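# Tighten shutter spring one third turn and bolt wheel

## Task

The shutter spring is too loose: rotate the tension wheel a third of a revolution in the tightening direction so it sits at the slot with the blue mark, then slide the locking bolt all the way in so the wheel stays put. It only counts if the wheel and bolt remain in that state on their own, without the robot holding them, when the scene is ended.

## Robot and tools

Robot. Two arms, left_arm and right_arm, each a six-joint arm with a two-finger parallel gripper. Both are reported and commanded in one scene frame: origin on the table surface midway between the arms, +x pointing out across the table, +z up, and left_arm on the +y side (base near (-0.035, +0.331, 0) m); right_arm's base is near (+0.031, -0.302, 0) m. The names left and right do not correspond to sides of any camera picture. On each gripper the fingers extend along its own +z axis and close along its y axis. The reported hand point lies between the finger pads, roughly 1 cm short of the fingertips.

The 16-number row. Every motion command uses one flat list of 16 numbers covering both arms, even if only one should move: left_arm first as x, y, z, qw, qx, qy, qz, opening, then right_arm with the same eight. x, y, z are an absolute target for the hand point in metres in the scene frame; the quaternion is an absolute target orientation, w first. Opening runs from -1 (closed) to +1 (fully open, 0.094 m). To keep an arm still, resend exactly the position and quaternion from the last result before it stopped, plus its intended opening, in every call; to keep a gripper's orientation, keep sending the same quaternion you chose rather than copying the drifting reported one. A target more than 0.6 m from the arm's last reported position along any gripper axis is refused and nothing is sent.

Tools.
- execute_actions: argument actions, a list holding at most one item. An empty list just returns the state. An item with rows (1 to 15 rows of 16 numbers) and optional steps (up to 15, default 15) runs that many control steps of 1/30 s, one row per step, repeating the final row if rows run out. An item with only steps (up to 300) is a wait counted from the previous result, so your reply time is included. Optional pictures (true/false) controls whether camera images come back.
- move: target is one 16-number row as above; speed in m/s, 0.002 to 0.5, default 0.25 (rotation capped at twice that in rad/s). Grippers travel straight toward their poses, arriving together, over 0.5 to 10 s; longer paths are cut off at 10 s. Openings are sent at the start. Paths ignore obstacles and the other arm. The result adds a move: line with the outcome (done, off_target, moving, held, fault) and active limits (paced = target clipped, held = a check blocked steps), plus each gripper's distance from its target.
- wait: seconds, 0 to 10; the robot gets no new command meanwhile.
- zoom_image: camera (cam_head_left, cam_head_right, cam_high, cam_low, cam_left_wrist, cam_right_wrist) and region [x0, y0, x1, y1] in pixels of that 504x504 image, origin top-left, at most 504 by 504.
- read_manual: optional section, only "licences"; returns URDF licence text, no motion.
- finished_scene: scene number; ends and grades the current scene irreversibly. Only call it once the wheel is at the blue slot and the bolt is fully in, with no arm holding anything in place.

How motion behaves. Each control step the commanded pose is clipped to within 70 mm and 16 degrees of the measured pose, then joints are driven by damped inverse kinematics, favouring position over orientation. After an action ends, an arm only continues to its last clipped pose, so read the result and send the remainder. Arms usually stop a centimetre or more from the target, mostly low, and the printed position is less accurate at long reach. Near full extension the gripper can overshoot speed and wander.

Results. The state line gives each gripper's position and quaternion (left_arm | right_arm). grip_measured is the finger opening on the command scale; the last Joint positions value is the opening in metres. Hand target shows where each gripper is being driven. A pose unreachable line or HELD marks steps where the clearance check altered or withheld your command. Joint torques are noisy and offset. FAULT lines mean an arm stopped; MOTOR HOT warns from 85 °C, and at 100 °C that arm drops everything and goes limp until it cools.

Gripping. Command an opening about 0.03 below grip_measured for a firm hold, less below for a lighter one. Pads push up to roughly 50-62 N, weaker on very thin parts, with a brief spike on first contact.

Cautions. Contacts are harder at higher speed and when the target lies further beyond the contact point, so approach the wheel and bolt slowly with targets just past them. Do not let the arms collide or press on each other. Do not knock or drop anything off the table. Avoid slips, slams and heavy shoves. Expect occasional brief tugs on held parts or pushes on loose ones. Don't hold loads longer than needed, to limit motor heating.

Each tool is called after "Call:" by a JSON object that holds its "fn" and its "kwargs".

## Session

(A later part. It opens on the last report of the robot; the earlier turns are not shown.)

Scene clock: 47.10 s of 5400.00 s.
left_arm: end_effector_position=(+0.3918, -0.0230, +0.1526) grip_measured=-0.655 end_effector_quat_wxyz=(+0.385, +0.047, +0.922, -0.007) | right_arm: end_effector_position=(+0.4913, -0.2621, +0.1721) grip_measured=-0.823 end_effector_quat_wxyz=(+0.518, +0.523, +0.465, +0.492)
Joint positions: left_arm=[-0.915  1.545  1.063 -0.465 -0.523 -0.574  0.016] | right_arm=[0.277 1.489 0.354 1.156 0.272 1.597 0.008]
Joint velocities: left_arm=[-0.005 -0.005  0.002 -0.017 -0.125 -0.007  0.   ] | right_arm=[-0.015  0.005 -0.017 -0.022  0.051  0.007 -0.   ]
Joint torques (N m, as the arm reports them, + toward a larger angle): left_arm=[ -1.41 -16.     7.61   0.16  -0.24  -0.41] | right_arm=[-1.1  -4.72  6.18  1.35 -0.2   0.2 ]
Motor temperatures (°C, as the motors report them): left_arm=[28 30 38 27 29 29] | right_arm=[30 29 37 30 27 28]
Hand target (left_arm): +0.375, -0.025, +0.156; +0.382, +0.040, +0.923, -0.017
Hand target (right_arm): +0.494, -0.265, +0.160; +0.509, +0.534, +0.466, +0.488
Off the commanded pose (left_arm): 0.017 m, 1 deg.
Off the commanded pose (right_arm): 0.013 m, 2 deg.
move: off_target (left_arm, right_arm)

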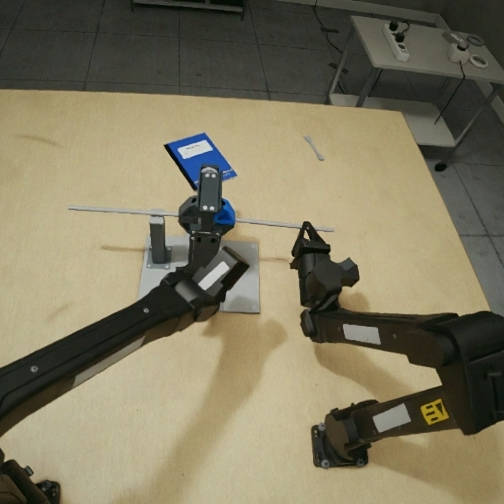

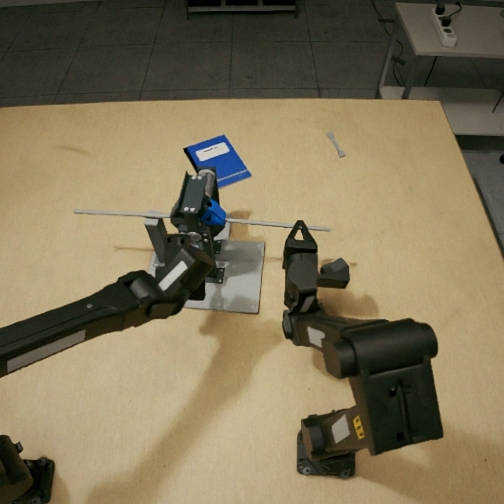

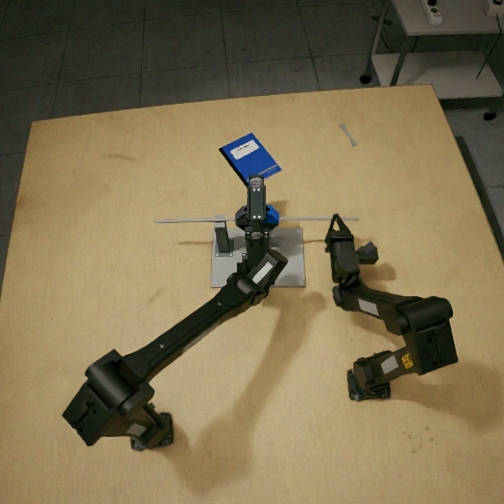

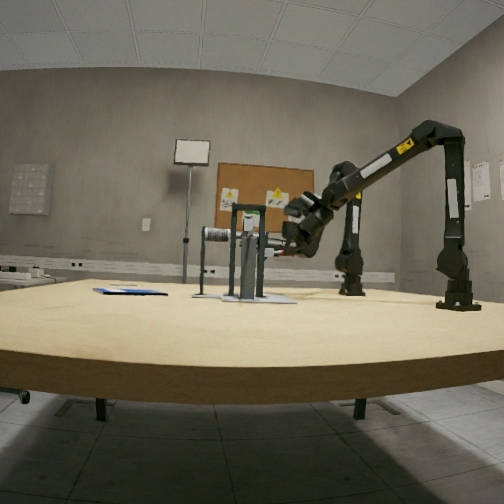

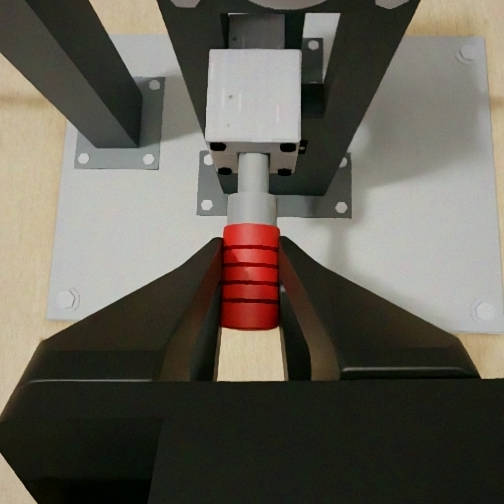

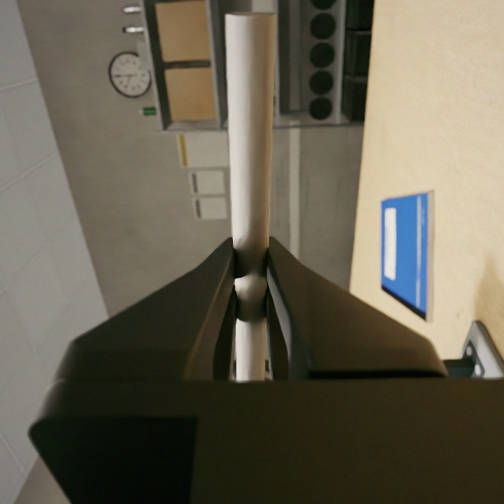

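Call:
{"fn": "move", "kwargs": {"target": [0.35,-0.022,0.156,0.383,0.04,0.924,-0.017,-0.7,0.495,-0.265,0.152,0.51,0.534,0.467,0.489,-0.87], "speed": 0.03}}

Scene clock: 50.20 s of 5400.00 s.
left_arm: end_effector_position=(+0.3824, -0.0219, +0.1520) grip_measured=-0.655 end_effector_quat_wxyz=(+0.389, +0.042, +0.920, -0.008) | right_arm: end_effector_position=(+0.4920, -0.2621, +0.1723) grip_measured=-0.823 end_effector_quat_wxyz=(+0.522, +0.518, +0.458, +0.499)
Joint positions: left_arm=[-0.931  1.529  1.04  -0.46  -0.539 -0.596  0.016] | right_arm=[0.277 1.516 0.354 1.207 0.272 1.597 0.008]
Joint velocities: left_arm=[-0.015 -0.005 -0.002 -0.002  0.007  0.022  0.   ] | right_arm=[ 0.005 -0.015 -0.007 -0.012 -0.007 -0.022  0.001]
Joint torques (N m, as the arm reports them, + toward a larger angle): left_arm=[ -2.85 -17.6    5.66  -0.57  -0.4   -0.5 ] | right_arm=[-1.12 -4.14  5.55  0.97 -0.22  0.2 ]
Motor temperatures (°C, as the motors report them): left_arm=[28 30 36 27 29 29] | right_arm=[30 29 37 30 27 28]
Hand target (left_arm): +0.352, -0.022, +0.155; +0.382, +0.041, +0.923, -0.017
Hand target (right_arm): +0.494, -0.265, +0.153; +0.509, +0.533, +0.466, +0.489
Off the commanded pose (left_arm): 0.033 m, 1 deg.
Off the commanded pose (right_arm): 0.021 m, 3 deg.
move: off_target (left_arm, right_arm)

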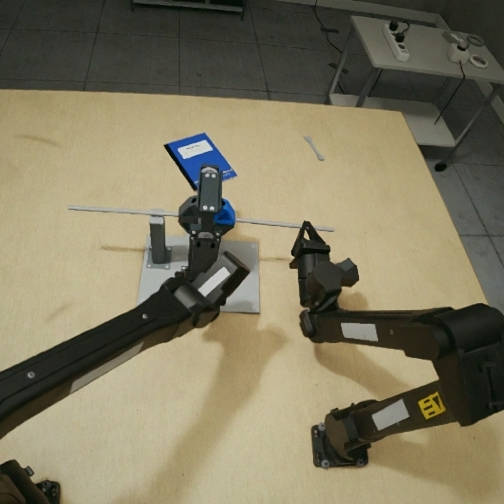

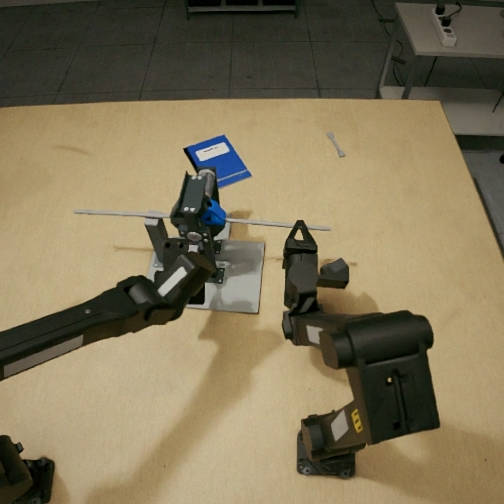

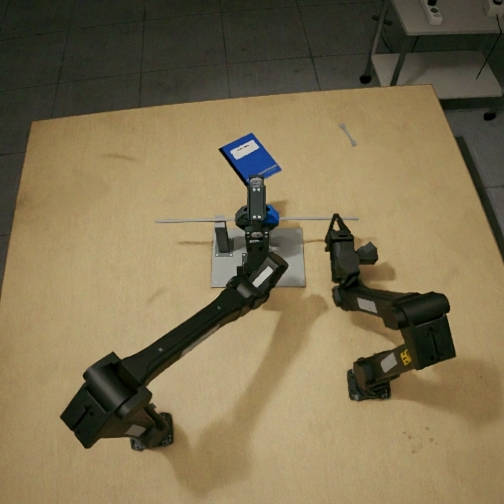

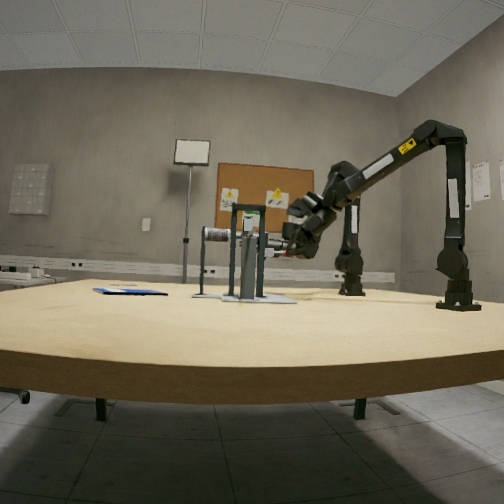

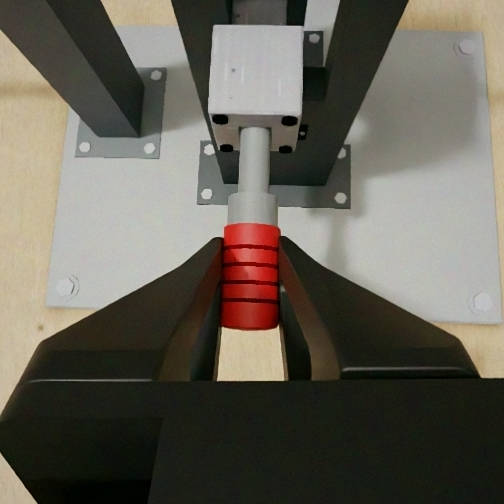

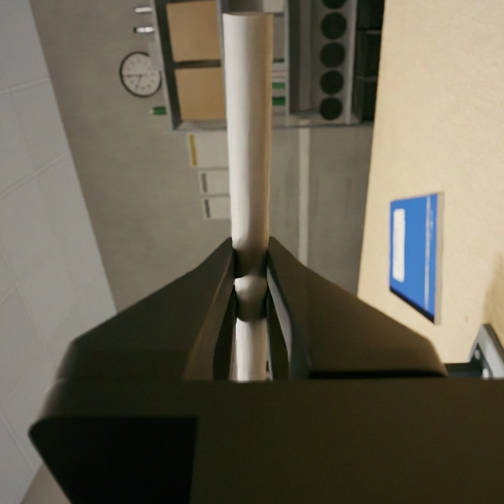

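Call:
{"fn": "move", "kwargs": {"target": [0.34,0.0,0.19,0.383,0.04,0.924,-0.017,0.3,0.497,-0.265,0.205,0.53,0.514,0.485,0.47,-0.87], "speed": 0.04}}

Call:
{"fn": "move", "kwargs": {"target": [0.44,0.2,0.205,0.478,-0.478,0.522,-0.522,0.3,0.49,-0.345,0.205,0.53,0.514,0.485,0.47,-0.87], "speed": 0.25}}

Scene clock: 54.87 s of 5400.00 s.
left_arm: end_effector_position=(+0.3461, +0.0004, +0.1820) grip_measured=+0.298 end_effector_quat_wxyz=(+0.380, +0.042, +0.924, -0.010) | right_arm: end_effector_position=(+0.4881, -0.2621, +0.1930) grip_measured=-0.823 end_effector_quat_wxyz=(+0.526, +0.512, +0.494, +0.466)
Joint positions: left_arm=[-0.957  1.394  0.992 -0.575 -0.539 -0.63   0.061] | right_arm=[0.277 1.352 0.365 0.975 0.268 1.532 0.008]
Joint velocities: left_arm=[-0.005  0.005  0.007 -0.022  0.022 -0.095  0.001] | right_arm=[-0.015  0.005 -0.017  0.017 -0.007  0.037  0.   ]
Joint torques (N m, as the arm reports them, + toward a larger angle): left_arm=[ -0.2  -13.51   9.57   0.4   -0.22  -0.1 ] | right_arm=[-1.41 -6.94  9.74  0.54 -0.08  0.09]
Motor temperatures (°C, as the motors report them): left_arm=[28 31 35 27 29 29] | right_arm=[30 29 36 30 27 28]
Hand target (left_arm): +0.340, +0.000, +0.191; +0.383, +0.040, +0.923, -0.017
Hand target (right_arm): +0.497, -0.265, +0.204; +0.530, +0.514, +0.485, +0.470
Off the commanded pose (left_arm): 0.010 m, 1 deg.
Off the commanded pose (right_arm): 0.015 m, 1 deg.
move: off_target (right_arm)

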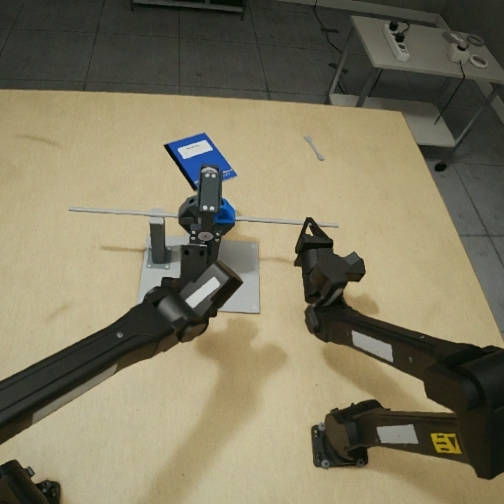

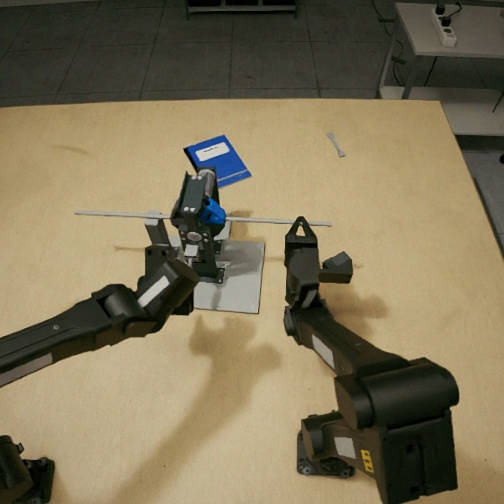

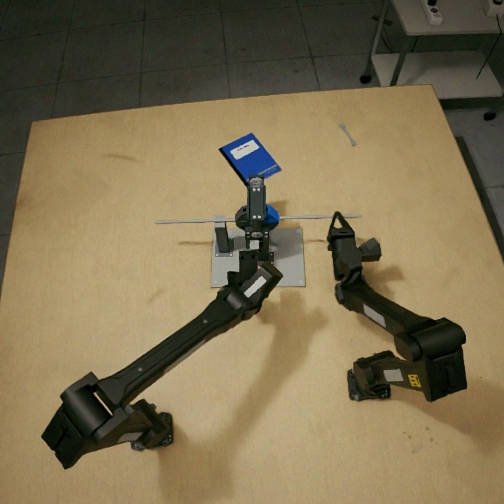

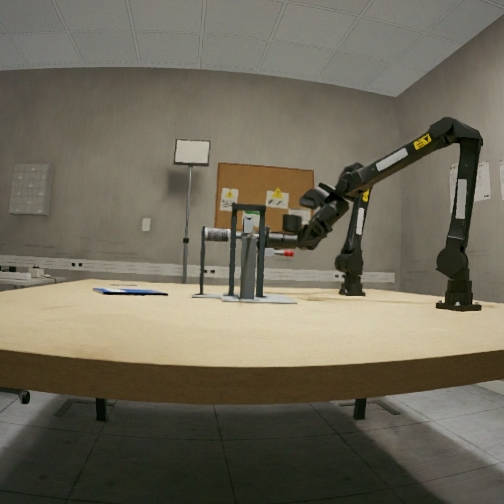

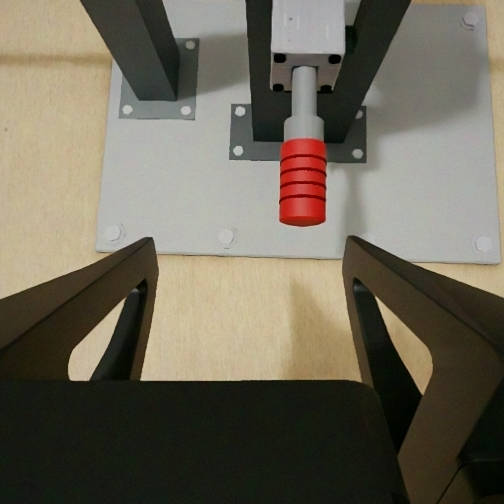

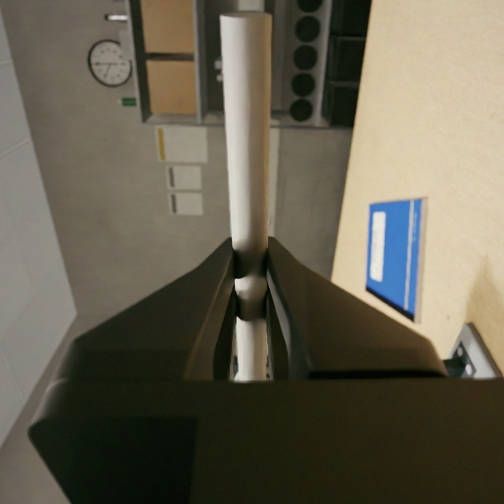

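Scene clock: 58.83 s of 5400.00 s.
left_arm: end_effector_position=(+0.4421, +0.1997, +0.2120) grip_measured=+0.298 end_effector_quat_wxyz=(+0.485, -0.468, +0.527, -0.518) | right_arm: end_effector_position=(+0.4871, -0.3393, +0.1925) grip_measured=-0.823 end_effector_quat_wxyz=(+0.524, +0.516, +0.495, +0.464)
Joint positions: left_arm=[-0.428  1.397  0.473  0.931 -0.268 -1.542  0.061] | right_arm=[0.01  1.331 0.353 0.956 0.003 1.53  0.008]
Joint velocities: left_arm=[-0.005 -0.015  0.017  0.007  0.007  0.022  0.   ] | right_arm=[-0.015 -0.015 -0.012 -0.007 -0.022  0.022  0.   ]
Joint torques (N m, as the arm reports them, + toward a larger angle): left_arm=[ 0.89 -6.87  7.15  2.19 -0.04 -0.03] | right_arm=[-1.43 -7.66  8.41  1.02 -0.21  0.18]
Motor temperatures (°C, as the motors report them): left_arm=[28 30 35 27 29 29] | right_arm=[30 29 36 30 27 28]
Hand target (left_arm): +0.443, +0.203, +0.207; +0.484, -0.473, +0.522, -0.519
Hand target (right_arm): +0.490, -0.344, +0.205; +0.527, +0.516, +0.483, +0.472
Off the commanded pose (left_arm): 0.007 m, 2 deg.
Off the commanded pose (right_arm): 0.014 m, 2 deg.
move: off_target (right_arm)

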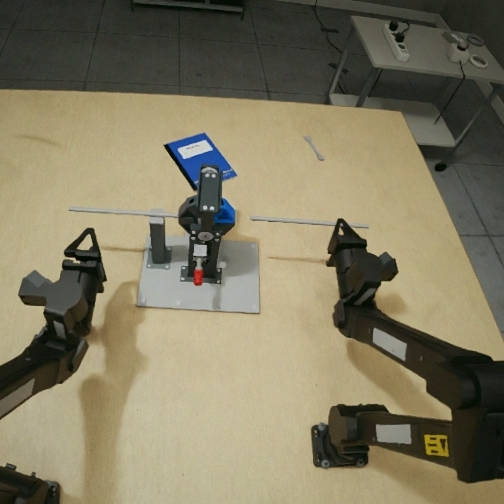

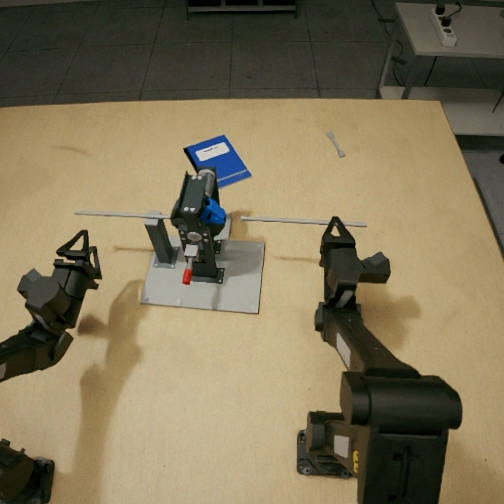

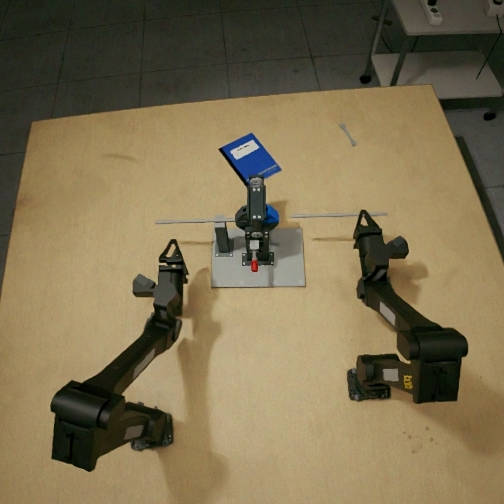

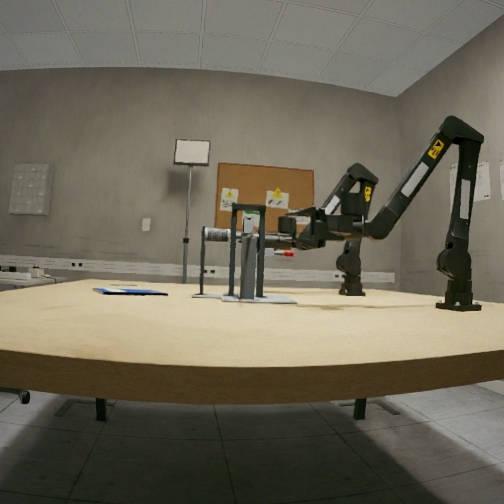

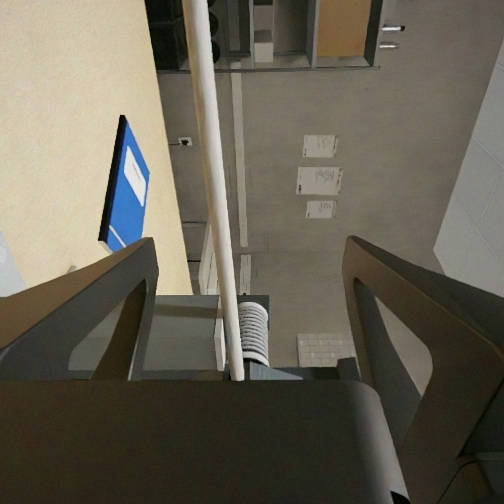

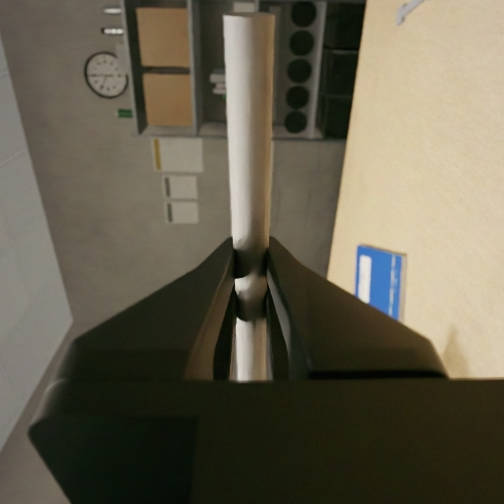

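Call:
{"fn": "move", "kwargs": {"target": [0.538,0.193,0.2,0.478,-0.478,0.522,-0.522,0.3,0.495,-0.23,0.475,0.683,0.243,0.665,0.183,-0.87], "speed": 0.2}}

Scene clock: 64.33 s of 5400.00 s.
left_arm: end_effector_position=(+0.5214, +0.1924, +0.1918) grip_measured=+0.298 end_effector_quat_wxyz=(+0.476, -0.476, +0.530, -0.516) | right_arm: end_effector_position=(+0.5011, -0.2336, +0.4366) grip_measured=-0.823 end_effector_quat_wxyz=(+0.669, +0.243, +0.682, +0.168)
Joint positions: left_arm=[-0.375  1.618  0.671  0.931 -0.214 -1.56   0.061] | right_arm=[0.367 0.947 0.872 0.023 0.374 0.607 0.008]
Joint velocities: left_arm=[ 0.005 -0.015 -0.007 -0.007 -0.022  0.022  0.   ] | right_arm=[-0.015 -0.015 -0.012  0.007 -0.007 -0.022 -0.001]
Joint torques (N m, as the arm reports them, + toward a larger angle): left_arm=[  1.09 -10.16  11.17   1.06   0.18  -0.04] | right_arm=[ 0.59 -5.08 16.71  1.    0.09  0.01]
Motor temperatures (°C, as the motors report them): left_arm=[28 30 35 27 29 29] | right_arm=[30 29 38 30 27 28]
Hand target (left_arm): +0.537, +0.192, +0.199; +0.478, -0.477, +0.522, -0.521
Hand target (right_arm): +0.501, -0.229, +0.472; +0.684, +0.239, +0.665, +0.179
Off the commanded pose (left_arm): 0.019 m, 1 deg.
Off the commanded pose (right_arm): 0.039 m, 3 deg.
move: off_target (left_arm, right_arm)

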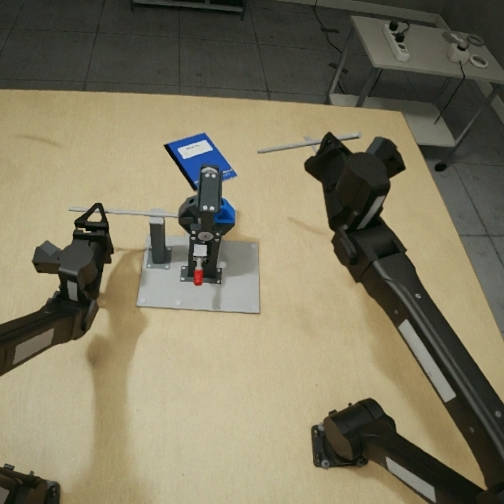

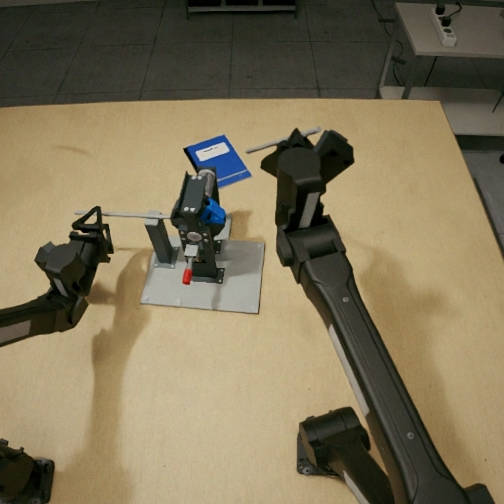

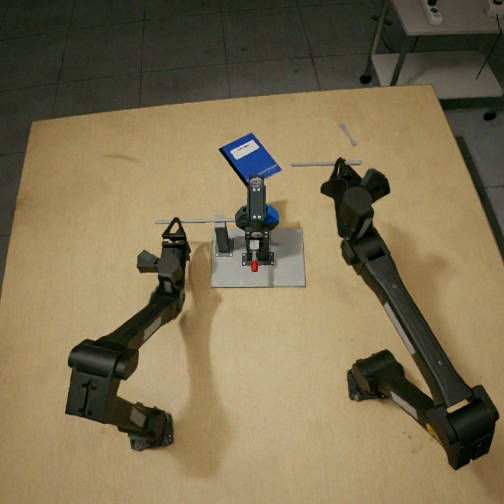

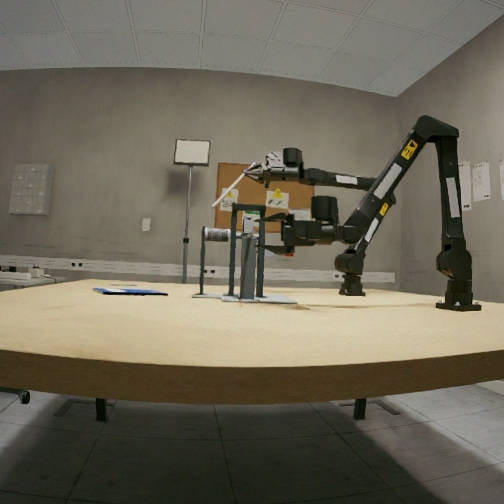

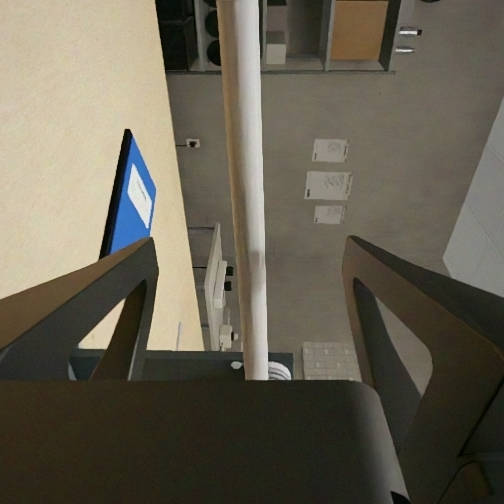

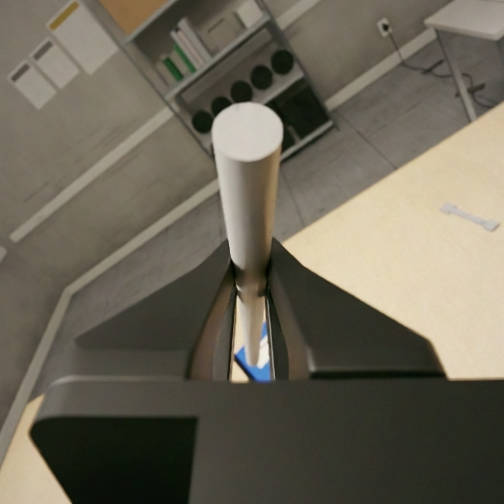

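Call:
{"fn": "move", "kwargs": {"target": [0.548,0.193,0.198,0.478,-0.478,0.522,-0.522,-0.3,0.49,-0.225,0.48,0.466,0.181,0.832,0.244,-0.9], "speed": 0.2}}

Call:
{"fn": "move", "kwargs": {"target": [0.548,0.193,0.198,0.478,-0.478,0.522,-0.522,-0.9,0.49,-0.225,0.48,0.466,0.181,0.832,0.244,-0.9]}}

Scene clock: 70.83 s of 5400.00 s.
left_arm: end_effector_position=(+0.5312, +0.1929, +0.1933) grip_measured=-0.298 end_effector_quat_wxyz=(+0.477, -0.475, +0.528, -0.518) | right_arm: end_effector_position=(+0.4878, -0.2213, +0.4453) grip_measured=-0.823 end_effector_quat_wxyz=(+0.444, +0.184, +0.843, +0.243)
Joint positions: left_arm=[-0.367  1.637  0.697  0.931 -0.206 -1.561  0.033] | right_arm=[ 0.213  1.006  1.214 -0.722 -0.14   0.636  0.008]
Joint velocities: left_arm=[-0.005 -0.005 -0.007 -0.002 -0.11   0.051  0.001] | right_arm=[-0.005 -0.015  0.002 -0.022  0.022  0.022  0.001]
Joint torques (N m, as the arm reports them, + toward a larger angle): left_arm=[  1.07 -10.42  11.28   0.83   0.19  -0.04] | right_arm=[-1.53 -5.03 16.74  0.97 -0.27  0.02]
Motor temperatures (°C, as the motors report them): left_arm=[28 30 35 27 29 29] | right_arm=[30 29 43 30 27 28]
Hand target (left_arm): +0.547, +0.193, +0.198; +0.478, -0.477, +0.521, -0.521
Hand target (right_arm): +0.489, -0.226, +0.480; +0.466, +0.180, +0.830, +0.249
Off the commanded pose (left_arm): 0.017 m, 1 deg.
Off the commanded pose (right_arm): 0.035 m, 3 deg.
After step 90, 1.80 s passed at rest.
move: off_target (left_arm, right_arm)

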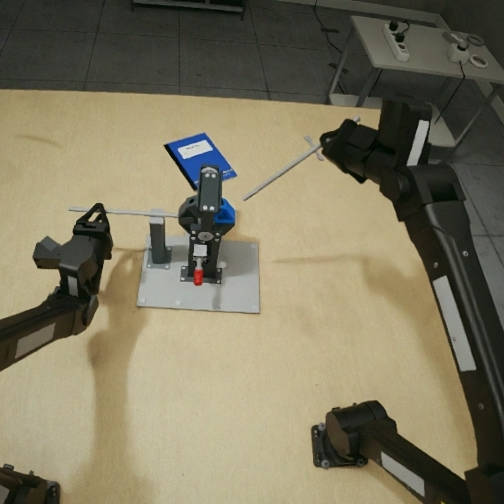

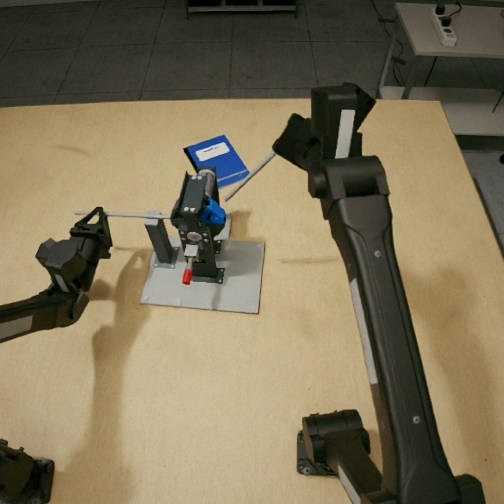

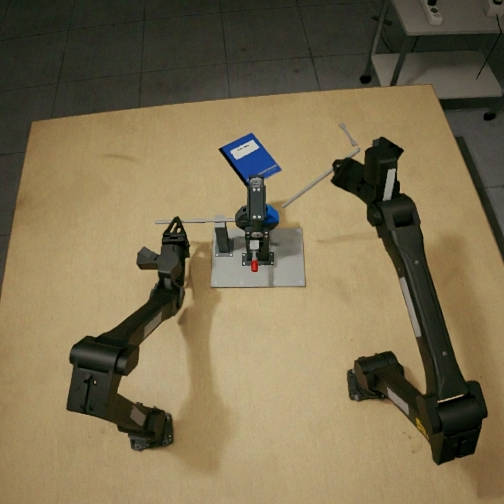

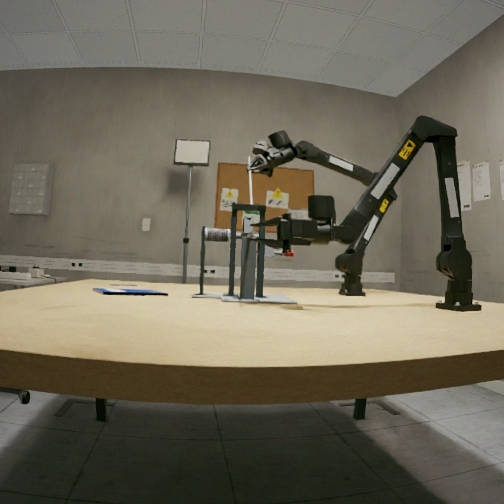

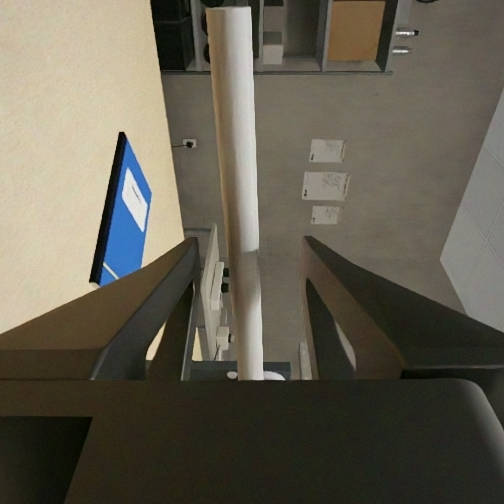

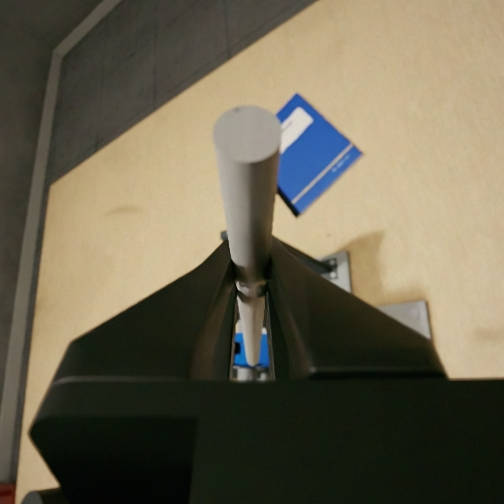

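Scene clock: 71.67 s of 5400.00 s.
left_arm: end_effector_position=(+0.5307, +0.1930, +0.1915) grip_measured=-0.846 end_effector_quat_wxyz=(+0.474, -0.478, +0.527, -0.518) | right_arm: end_effector_position=(+0.4884, -0.2222, +0.4434) grip_measured=-0.823 end_effector_quat_wxyz=(+0.442, +0.185, +0.844, +0.239)
Joint positions: left_arm=[-0.367  1.637  0.695  0.929 -0.205 -1.569  0.007] | right_arm=[ 0.213  1.01   1.216 -0.729 -0.135  0.635  0.008]
Joint velocities: left_arm=[-0.015  0.005 -0.017 -0.012 -0.081 -0.037 -0.   ] | right_arm=[-0.005  0.005 -0.012 -0.002 -0.037 -0.066  0.   ]
Joint torques (N m, as the arm reports them, + toward a larger angle): left_arm=[  1.11 -10.53  11.37   0.91   0.18   0.04] | right_arm=[-0.87 -5.39 16.92  0.91  0.02  0.02]
Motor temperatures (°C, as the motors report them): left_arm=[28 30 35 27 29 29] | right_arm=[30 29 44 30 27 28]
Hand target (left_arm): +0.547, +0.193, +0.198; +0.478, -0.477, +0.521, -0.522
Hand target (right_arm): +0.489, -0.225, +0.479; +0.466, +0.181, +0.831, +0.244
Off the commanded pose (left_arm): 0.018 m, 1 deg.
Off the commanded pose (right_arm): 0.037 m, 3 deg.
move: off_target (left_arm, right_arm)

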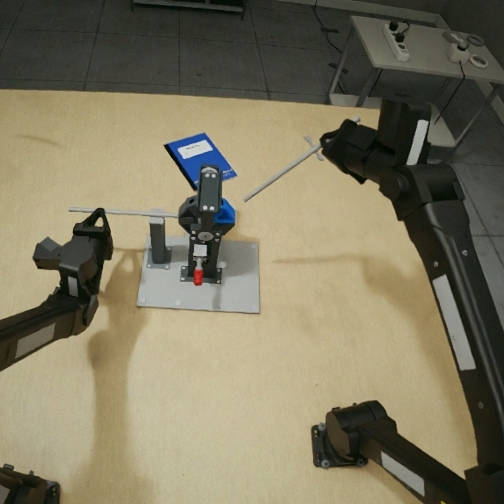

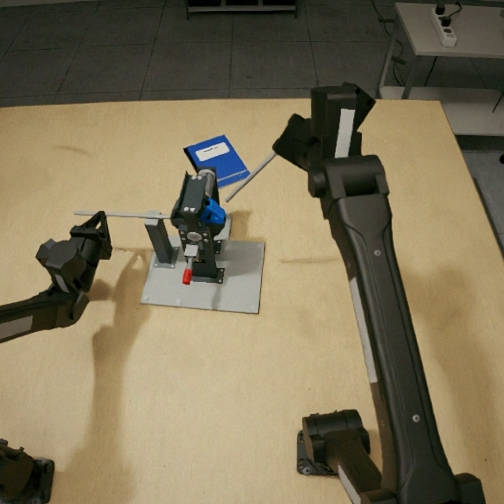

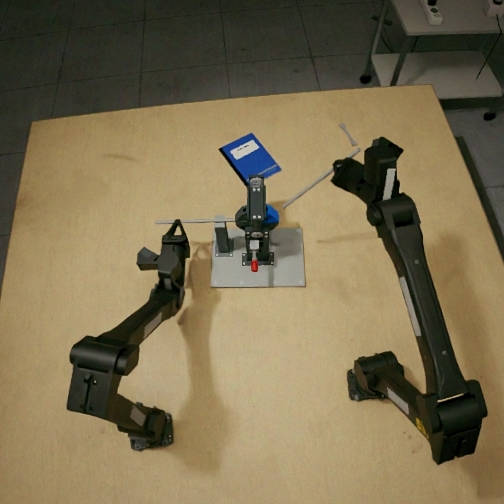

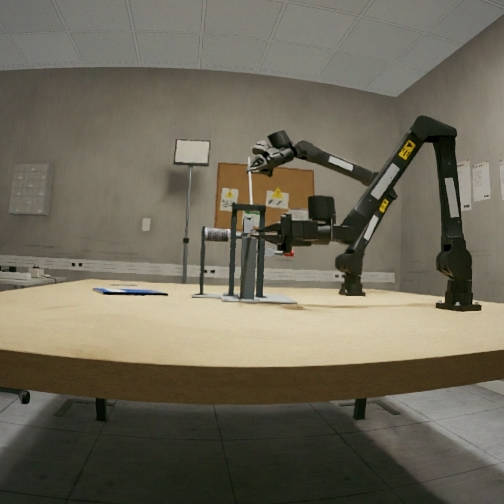

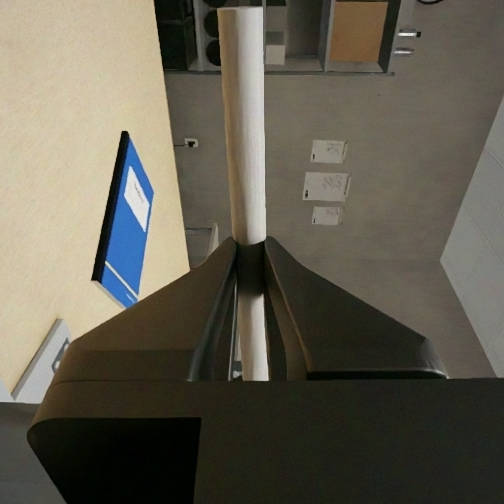

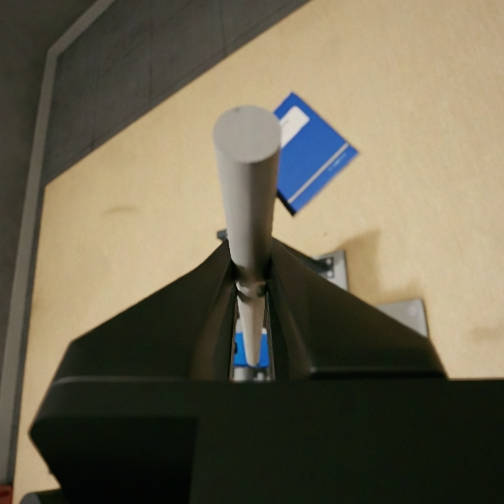

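Call:
{"fn": "move", "kwargs": {"target": [0.557,0.192,0.198,0.478,-0.478,0.522,-0.522,-0.6,0.492,-0.225,0.48,0.495,0.189,0.814,0.238,-0.9], "speed": 0.05}}

Call:
{"fn": "execute_actions", "kwargs": {"actions": [{"rows":[[0.557,0.192,0.198,0.478,-0.478,0.522,-0.522,-0.9,0.492,-0.225,0.48,0.495,0.189,0.814,0.238,-0.9]],"steps":12}], "pictures": false}}

Call:
{"fn": "move", "kwargs": {"target": [0.545,0.145,0.35,0.596,-0.327,0.628,-0.381,-0.9,0.492,-0.225,0.48,0.495,0.189,0.814,0.238,-0.9], "speed": 0.1}}

Scene clock: 77.50 s of 5400.00 s.
left_arm: end_effector_position=(+0.5400, +0.1917, +0.1932) grip_measured=-0.602 end_effector_quat_wxyz=(+0.475, -0.477, +0.526, -0.519) | right_arm: end_effector_position=(+0.4935, -0.2305, +0.4450) grip_measured=-0.823 end_effector_quat_wxyz=(+0.463, +0.197, +0.836, +0.221)
Joint positions: left_arm=[-0.363  1.654  0.722  0.922 -0.202 -1.569  0.019] | right_arm=[ 0.216  1.007  1.204 -0.692 -0.075  0.635  0.008]
Joint velocities: left_arm=[-0.005 -0.015 -0.017  0.017  0.051 -0.007 -0.001] | right_arm=[-0.005 -0.015  0.007  0.002  0.037  0.022  0.001]
Joint torques (N m, as the arm reports them, + toward a larger angle): left_arm=[  1.06 -10.72  11.42   0.94   0.19   0.03] | right_arm=[ 0.79 -7.17 13.83  2.86  0.06  0.14]
Motor temperatures (°C, as the motors report them): left_arm=[28 30 36 27 29 29] | right_arm=[30 29 46 30 27 28]
Hand target (left_arm): +0.556, +0.192, +0.198; +0.478, -0.477, +0.522, -0.521
Hand target (right_arm): +0.491, -0.225, +0.479; +0.495, +0.189, +0.814, +0.237
Off the commanded pose (left_arm): 0.018 m, 1 deg.
Off the commanded pose (right_arm): 0.035 m, 5 deg.
After step 90, 1.33 s passed at rest.
move: off_target (left_arm, right_arm)

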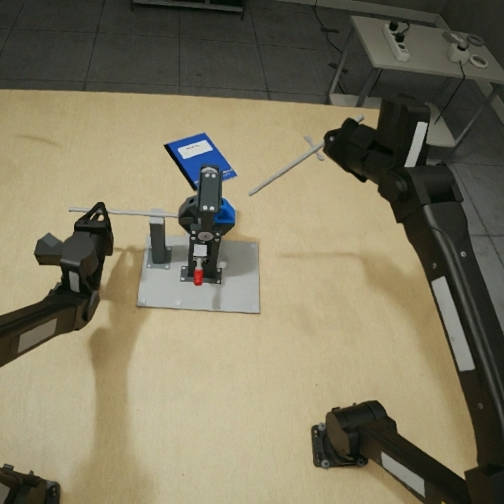

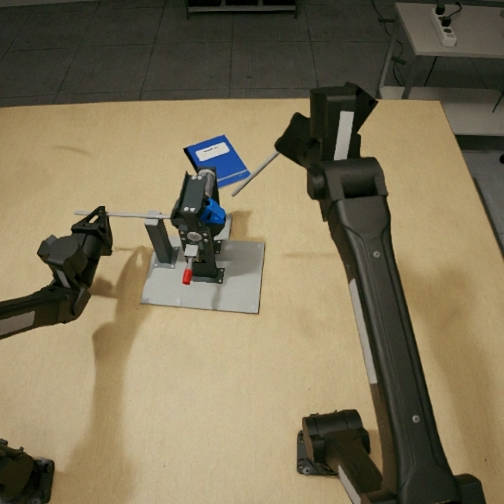

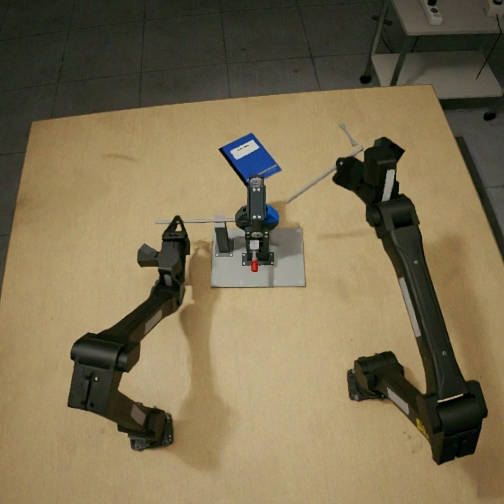

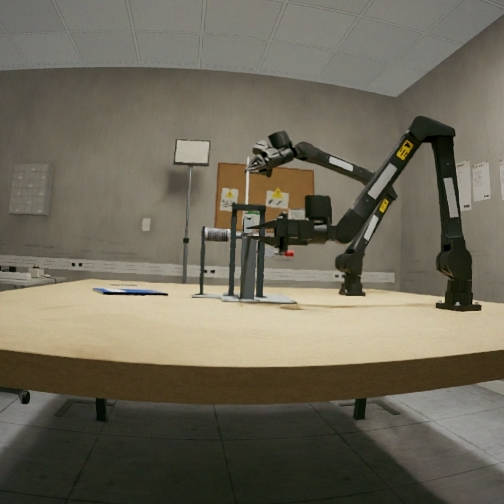

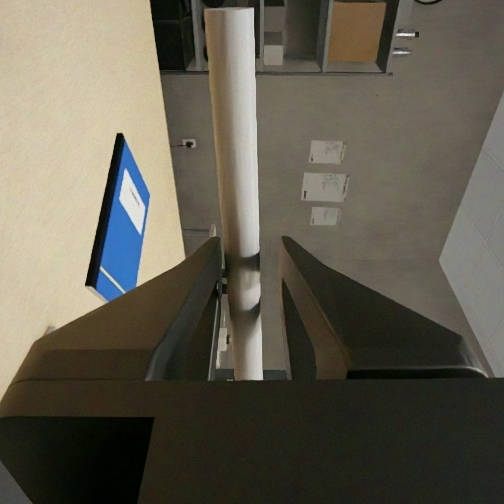

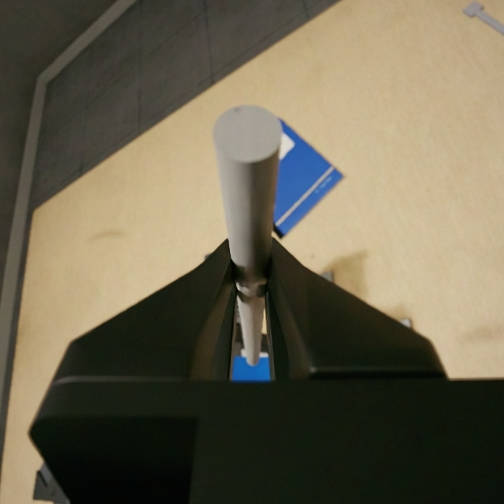

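Scene clock: 77.90 s of 5400.00 s.
left_arm: end_effector_position=(+0.5405, +0.1917, +0.1909) grip_measured=-0.832 end_effector_quat_wxyz=(+0.471, -0.481, +0.526, -0.520) | right_arm: end_effector_position=(+0.4936, -0.2305, +0.4452) grip_measured=-0.823 end_effector_quat_wxyz=(+0.463, +0.197, +0.835, +0.221)
Joint positions: left_arm=[-0.363  1.656  0.723  0.918 -0.202 -1.578  0.008] | right_arm=[ 0.216  1.007  1.204 -0.691 -0.075  0.635  0.008]
Joint velocities: left_arm=[-0.015 -0.005 -0.002 -0.012  0.066  0.037 -0.   ] | right_arm=[-0.005 -0.005  0.007 -0.002  0.007 -0.007  0.001]
Joint torques (N m, as the arm reports them, + toward a larger angle): left_arm=[  1.09 -10.96  11.27   1.04   0.16   0.12] | right_arm=[ 0.88 -6.97 13.78  2.87  0.05  0.14]
Motor temperatures (°C, as the motors report them): left_arm=[28 30 36 27 29 29] | right_arm=[30 29 46 30 27 28]
Hand target (left_arm): +0.556, +0.192, +0.198; +0.478, -0.478, +0.522, -0.521
Hand target (right_arm): +0.491, -0.225, +0.480; +0.495, +0.189, +0.814, +0.238
Off the commanded pose (left_arm): 0.018 m, 1 deg.
Off the commanded pose (right_arm): 0.035 m, 5 deg.
Steps of this call (steps 1 to 12: all 12 steps of this action). Readings (end_effector_position):
1: left_arm (+0.5400, +0.1917, +0.1930) | right_arm (+0.4935, -0.2305, +0.4450)
2: left_arm (+0.5401, +0.1916, +0.1912) | right_arm (+0.4936, -0.2305, +0.4451)
4: left_arm (+0.5405, +0.1917, +0.1909) | right_arm (+0.4936, -0.2305, +0.4451)
8: left_arm (+0.5405, +0.1917, +0.1909) | right_arm (+0.4936, -0.2305, +0.4452)
12: the state above

Scene clock: 81.20 s of 5400.00 s.
left_arm: end_effector_position=(+0.5383, +0.1761, +0.2847) grip_measured=-0.825 end_effector_quat_wxyz=(+0.561, -0.389, +0.633, -0.365) | right_arm: end_effector_position=(+0.4925, -0.2306, +0.4388) grip_measured=-0.823 end_effector_quat_wxyz=(+0.459, +0.197, +0.838, +0.219)
Joint positions: left_arm=[-0.425  1.424  0.86   0.454 -0.329 -1.163  0.008] | right_arm=[ 0.216  1.006  1.192 -0.691 -0.075  0.635  0.008]
Joint velocities: left_arm=[-0.015  0.005 -0.012 -0.012 -0.051 -0.066 -0.001] | right_arm=[ 0.005 -0.015 -0.012  0.012 -0.037 -0.007 -0.001]
Joint torques (N m, as the arm reports them, + toward a larger angle): left_arm=[ -2.54 -14.82  16.75   1.07   0.5    1.  ] | right_arm=[ 0.81 -6.95 14.76  2.88  0.04  0.14]
Motor temperatures (°C, as the motors report them): left_arm=[28 31 37 27 29 29] | right_arm=[30 29 46 30 27 28]
Hand target (left_arm): +0.539, +0.147, +0.351; +0.596, -0.330, +0.624, -0.382
Hand target (right_arm): +0.491, -0.225, +0.479; +0.495, +0.189, +0.814, +0.238
Off the commanded pose (left_arm): 0.073 m, 8 deg.
Off the commanded pose (right_arm): 0.042 m, 5 deg.
move: off_target (left_arm, right_arm); limits=paced

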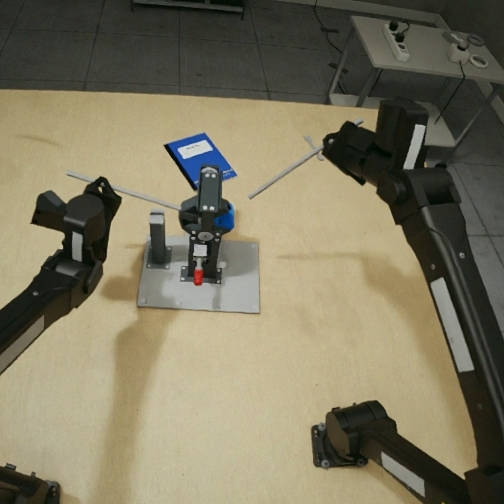

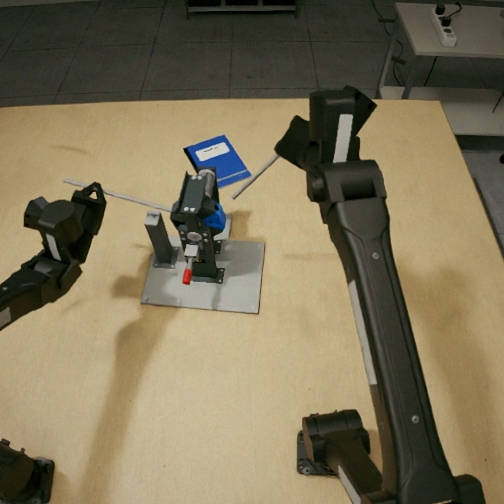

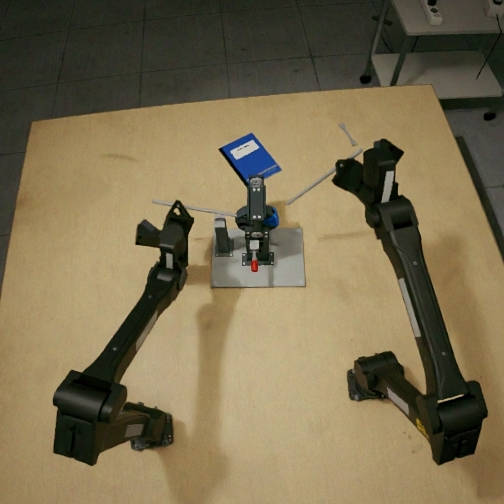

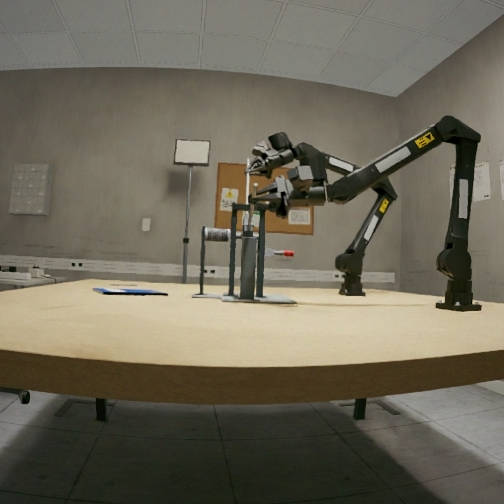

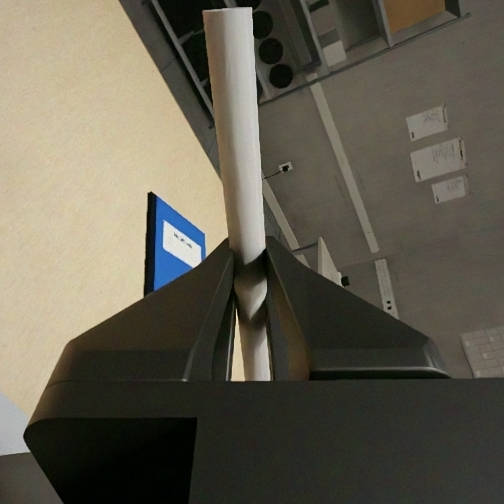

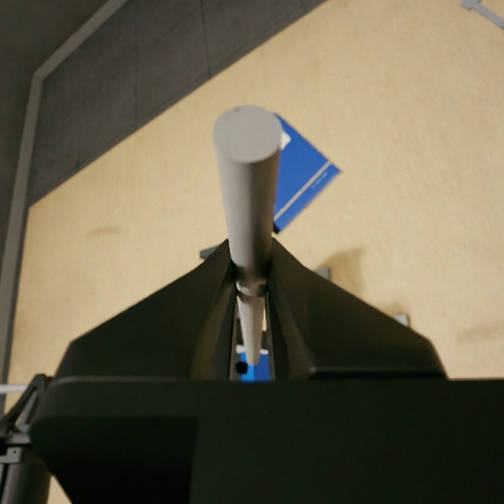

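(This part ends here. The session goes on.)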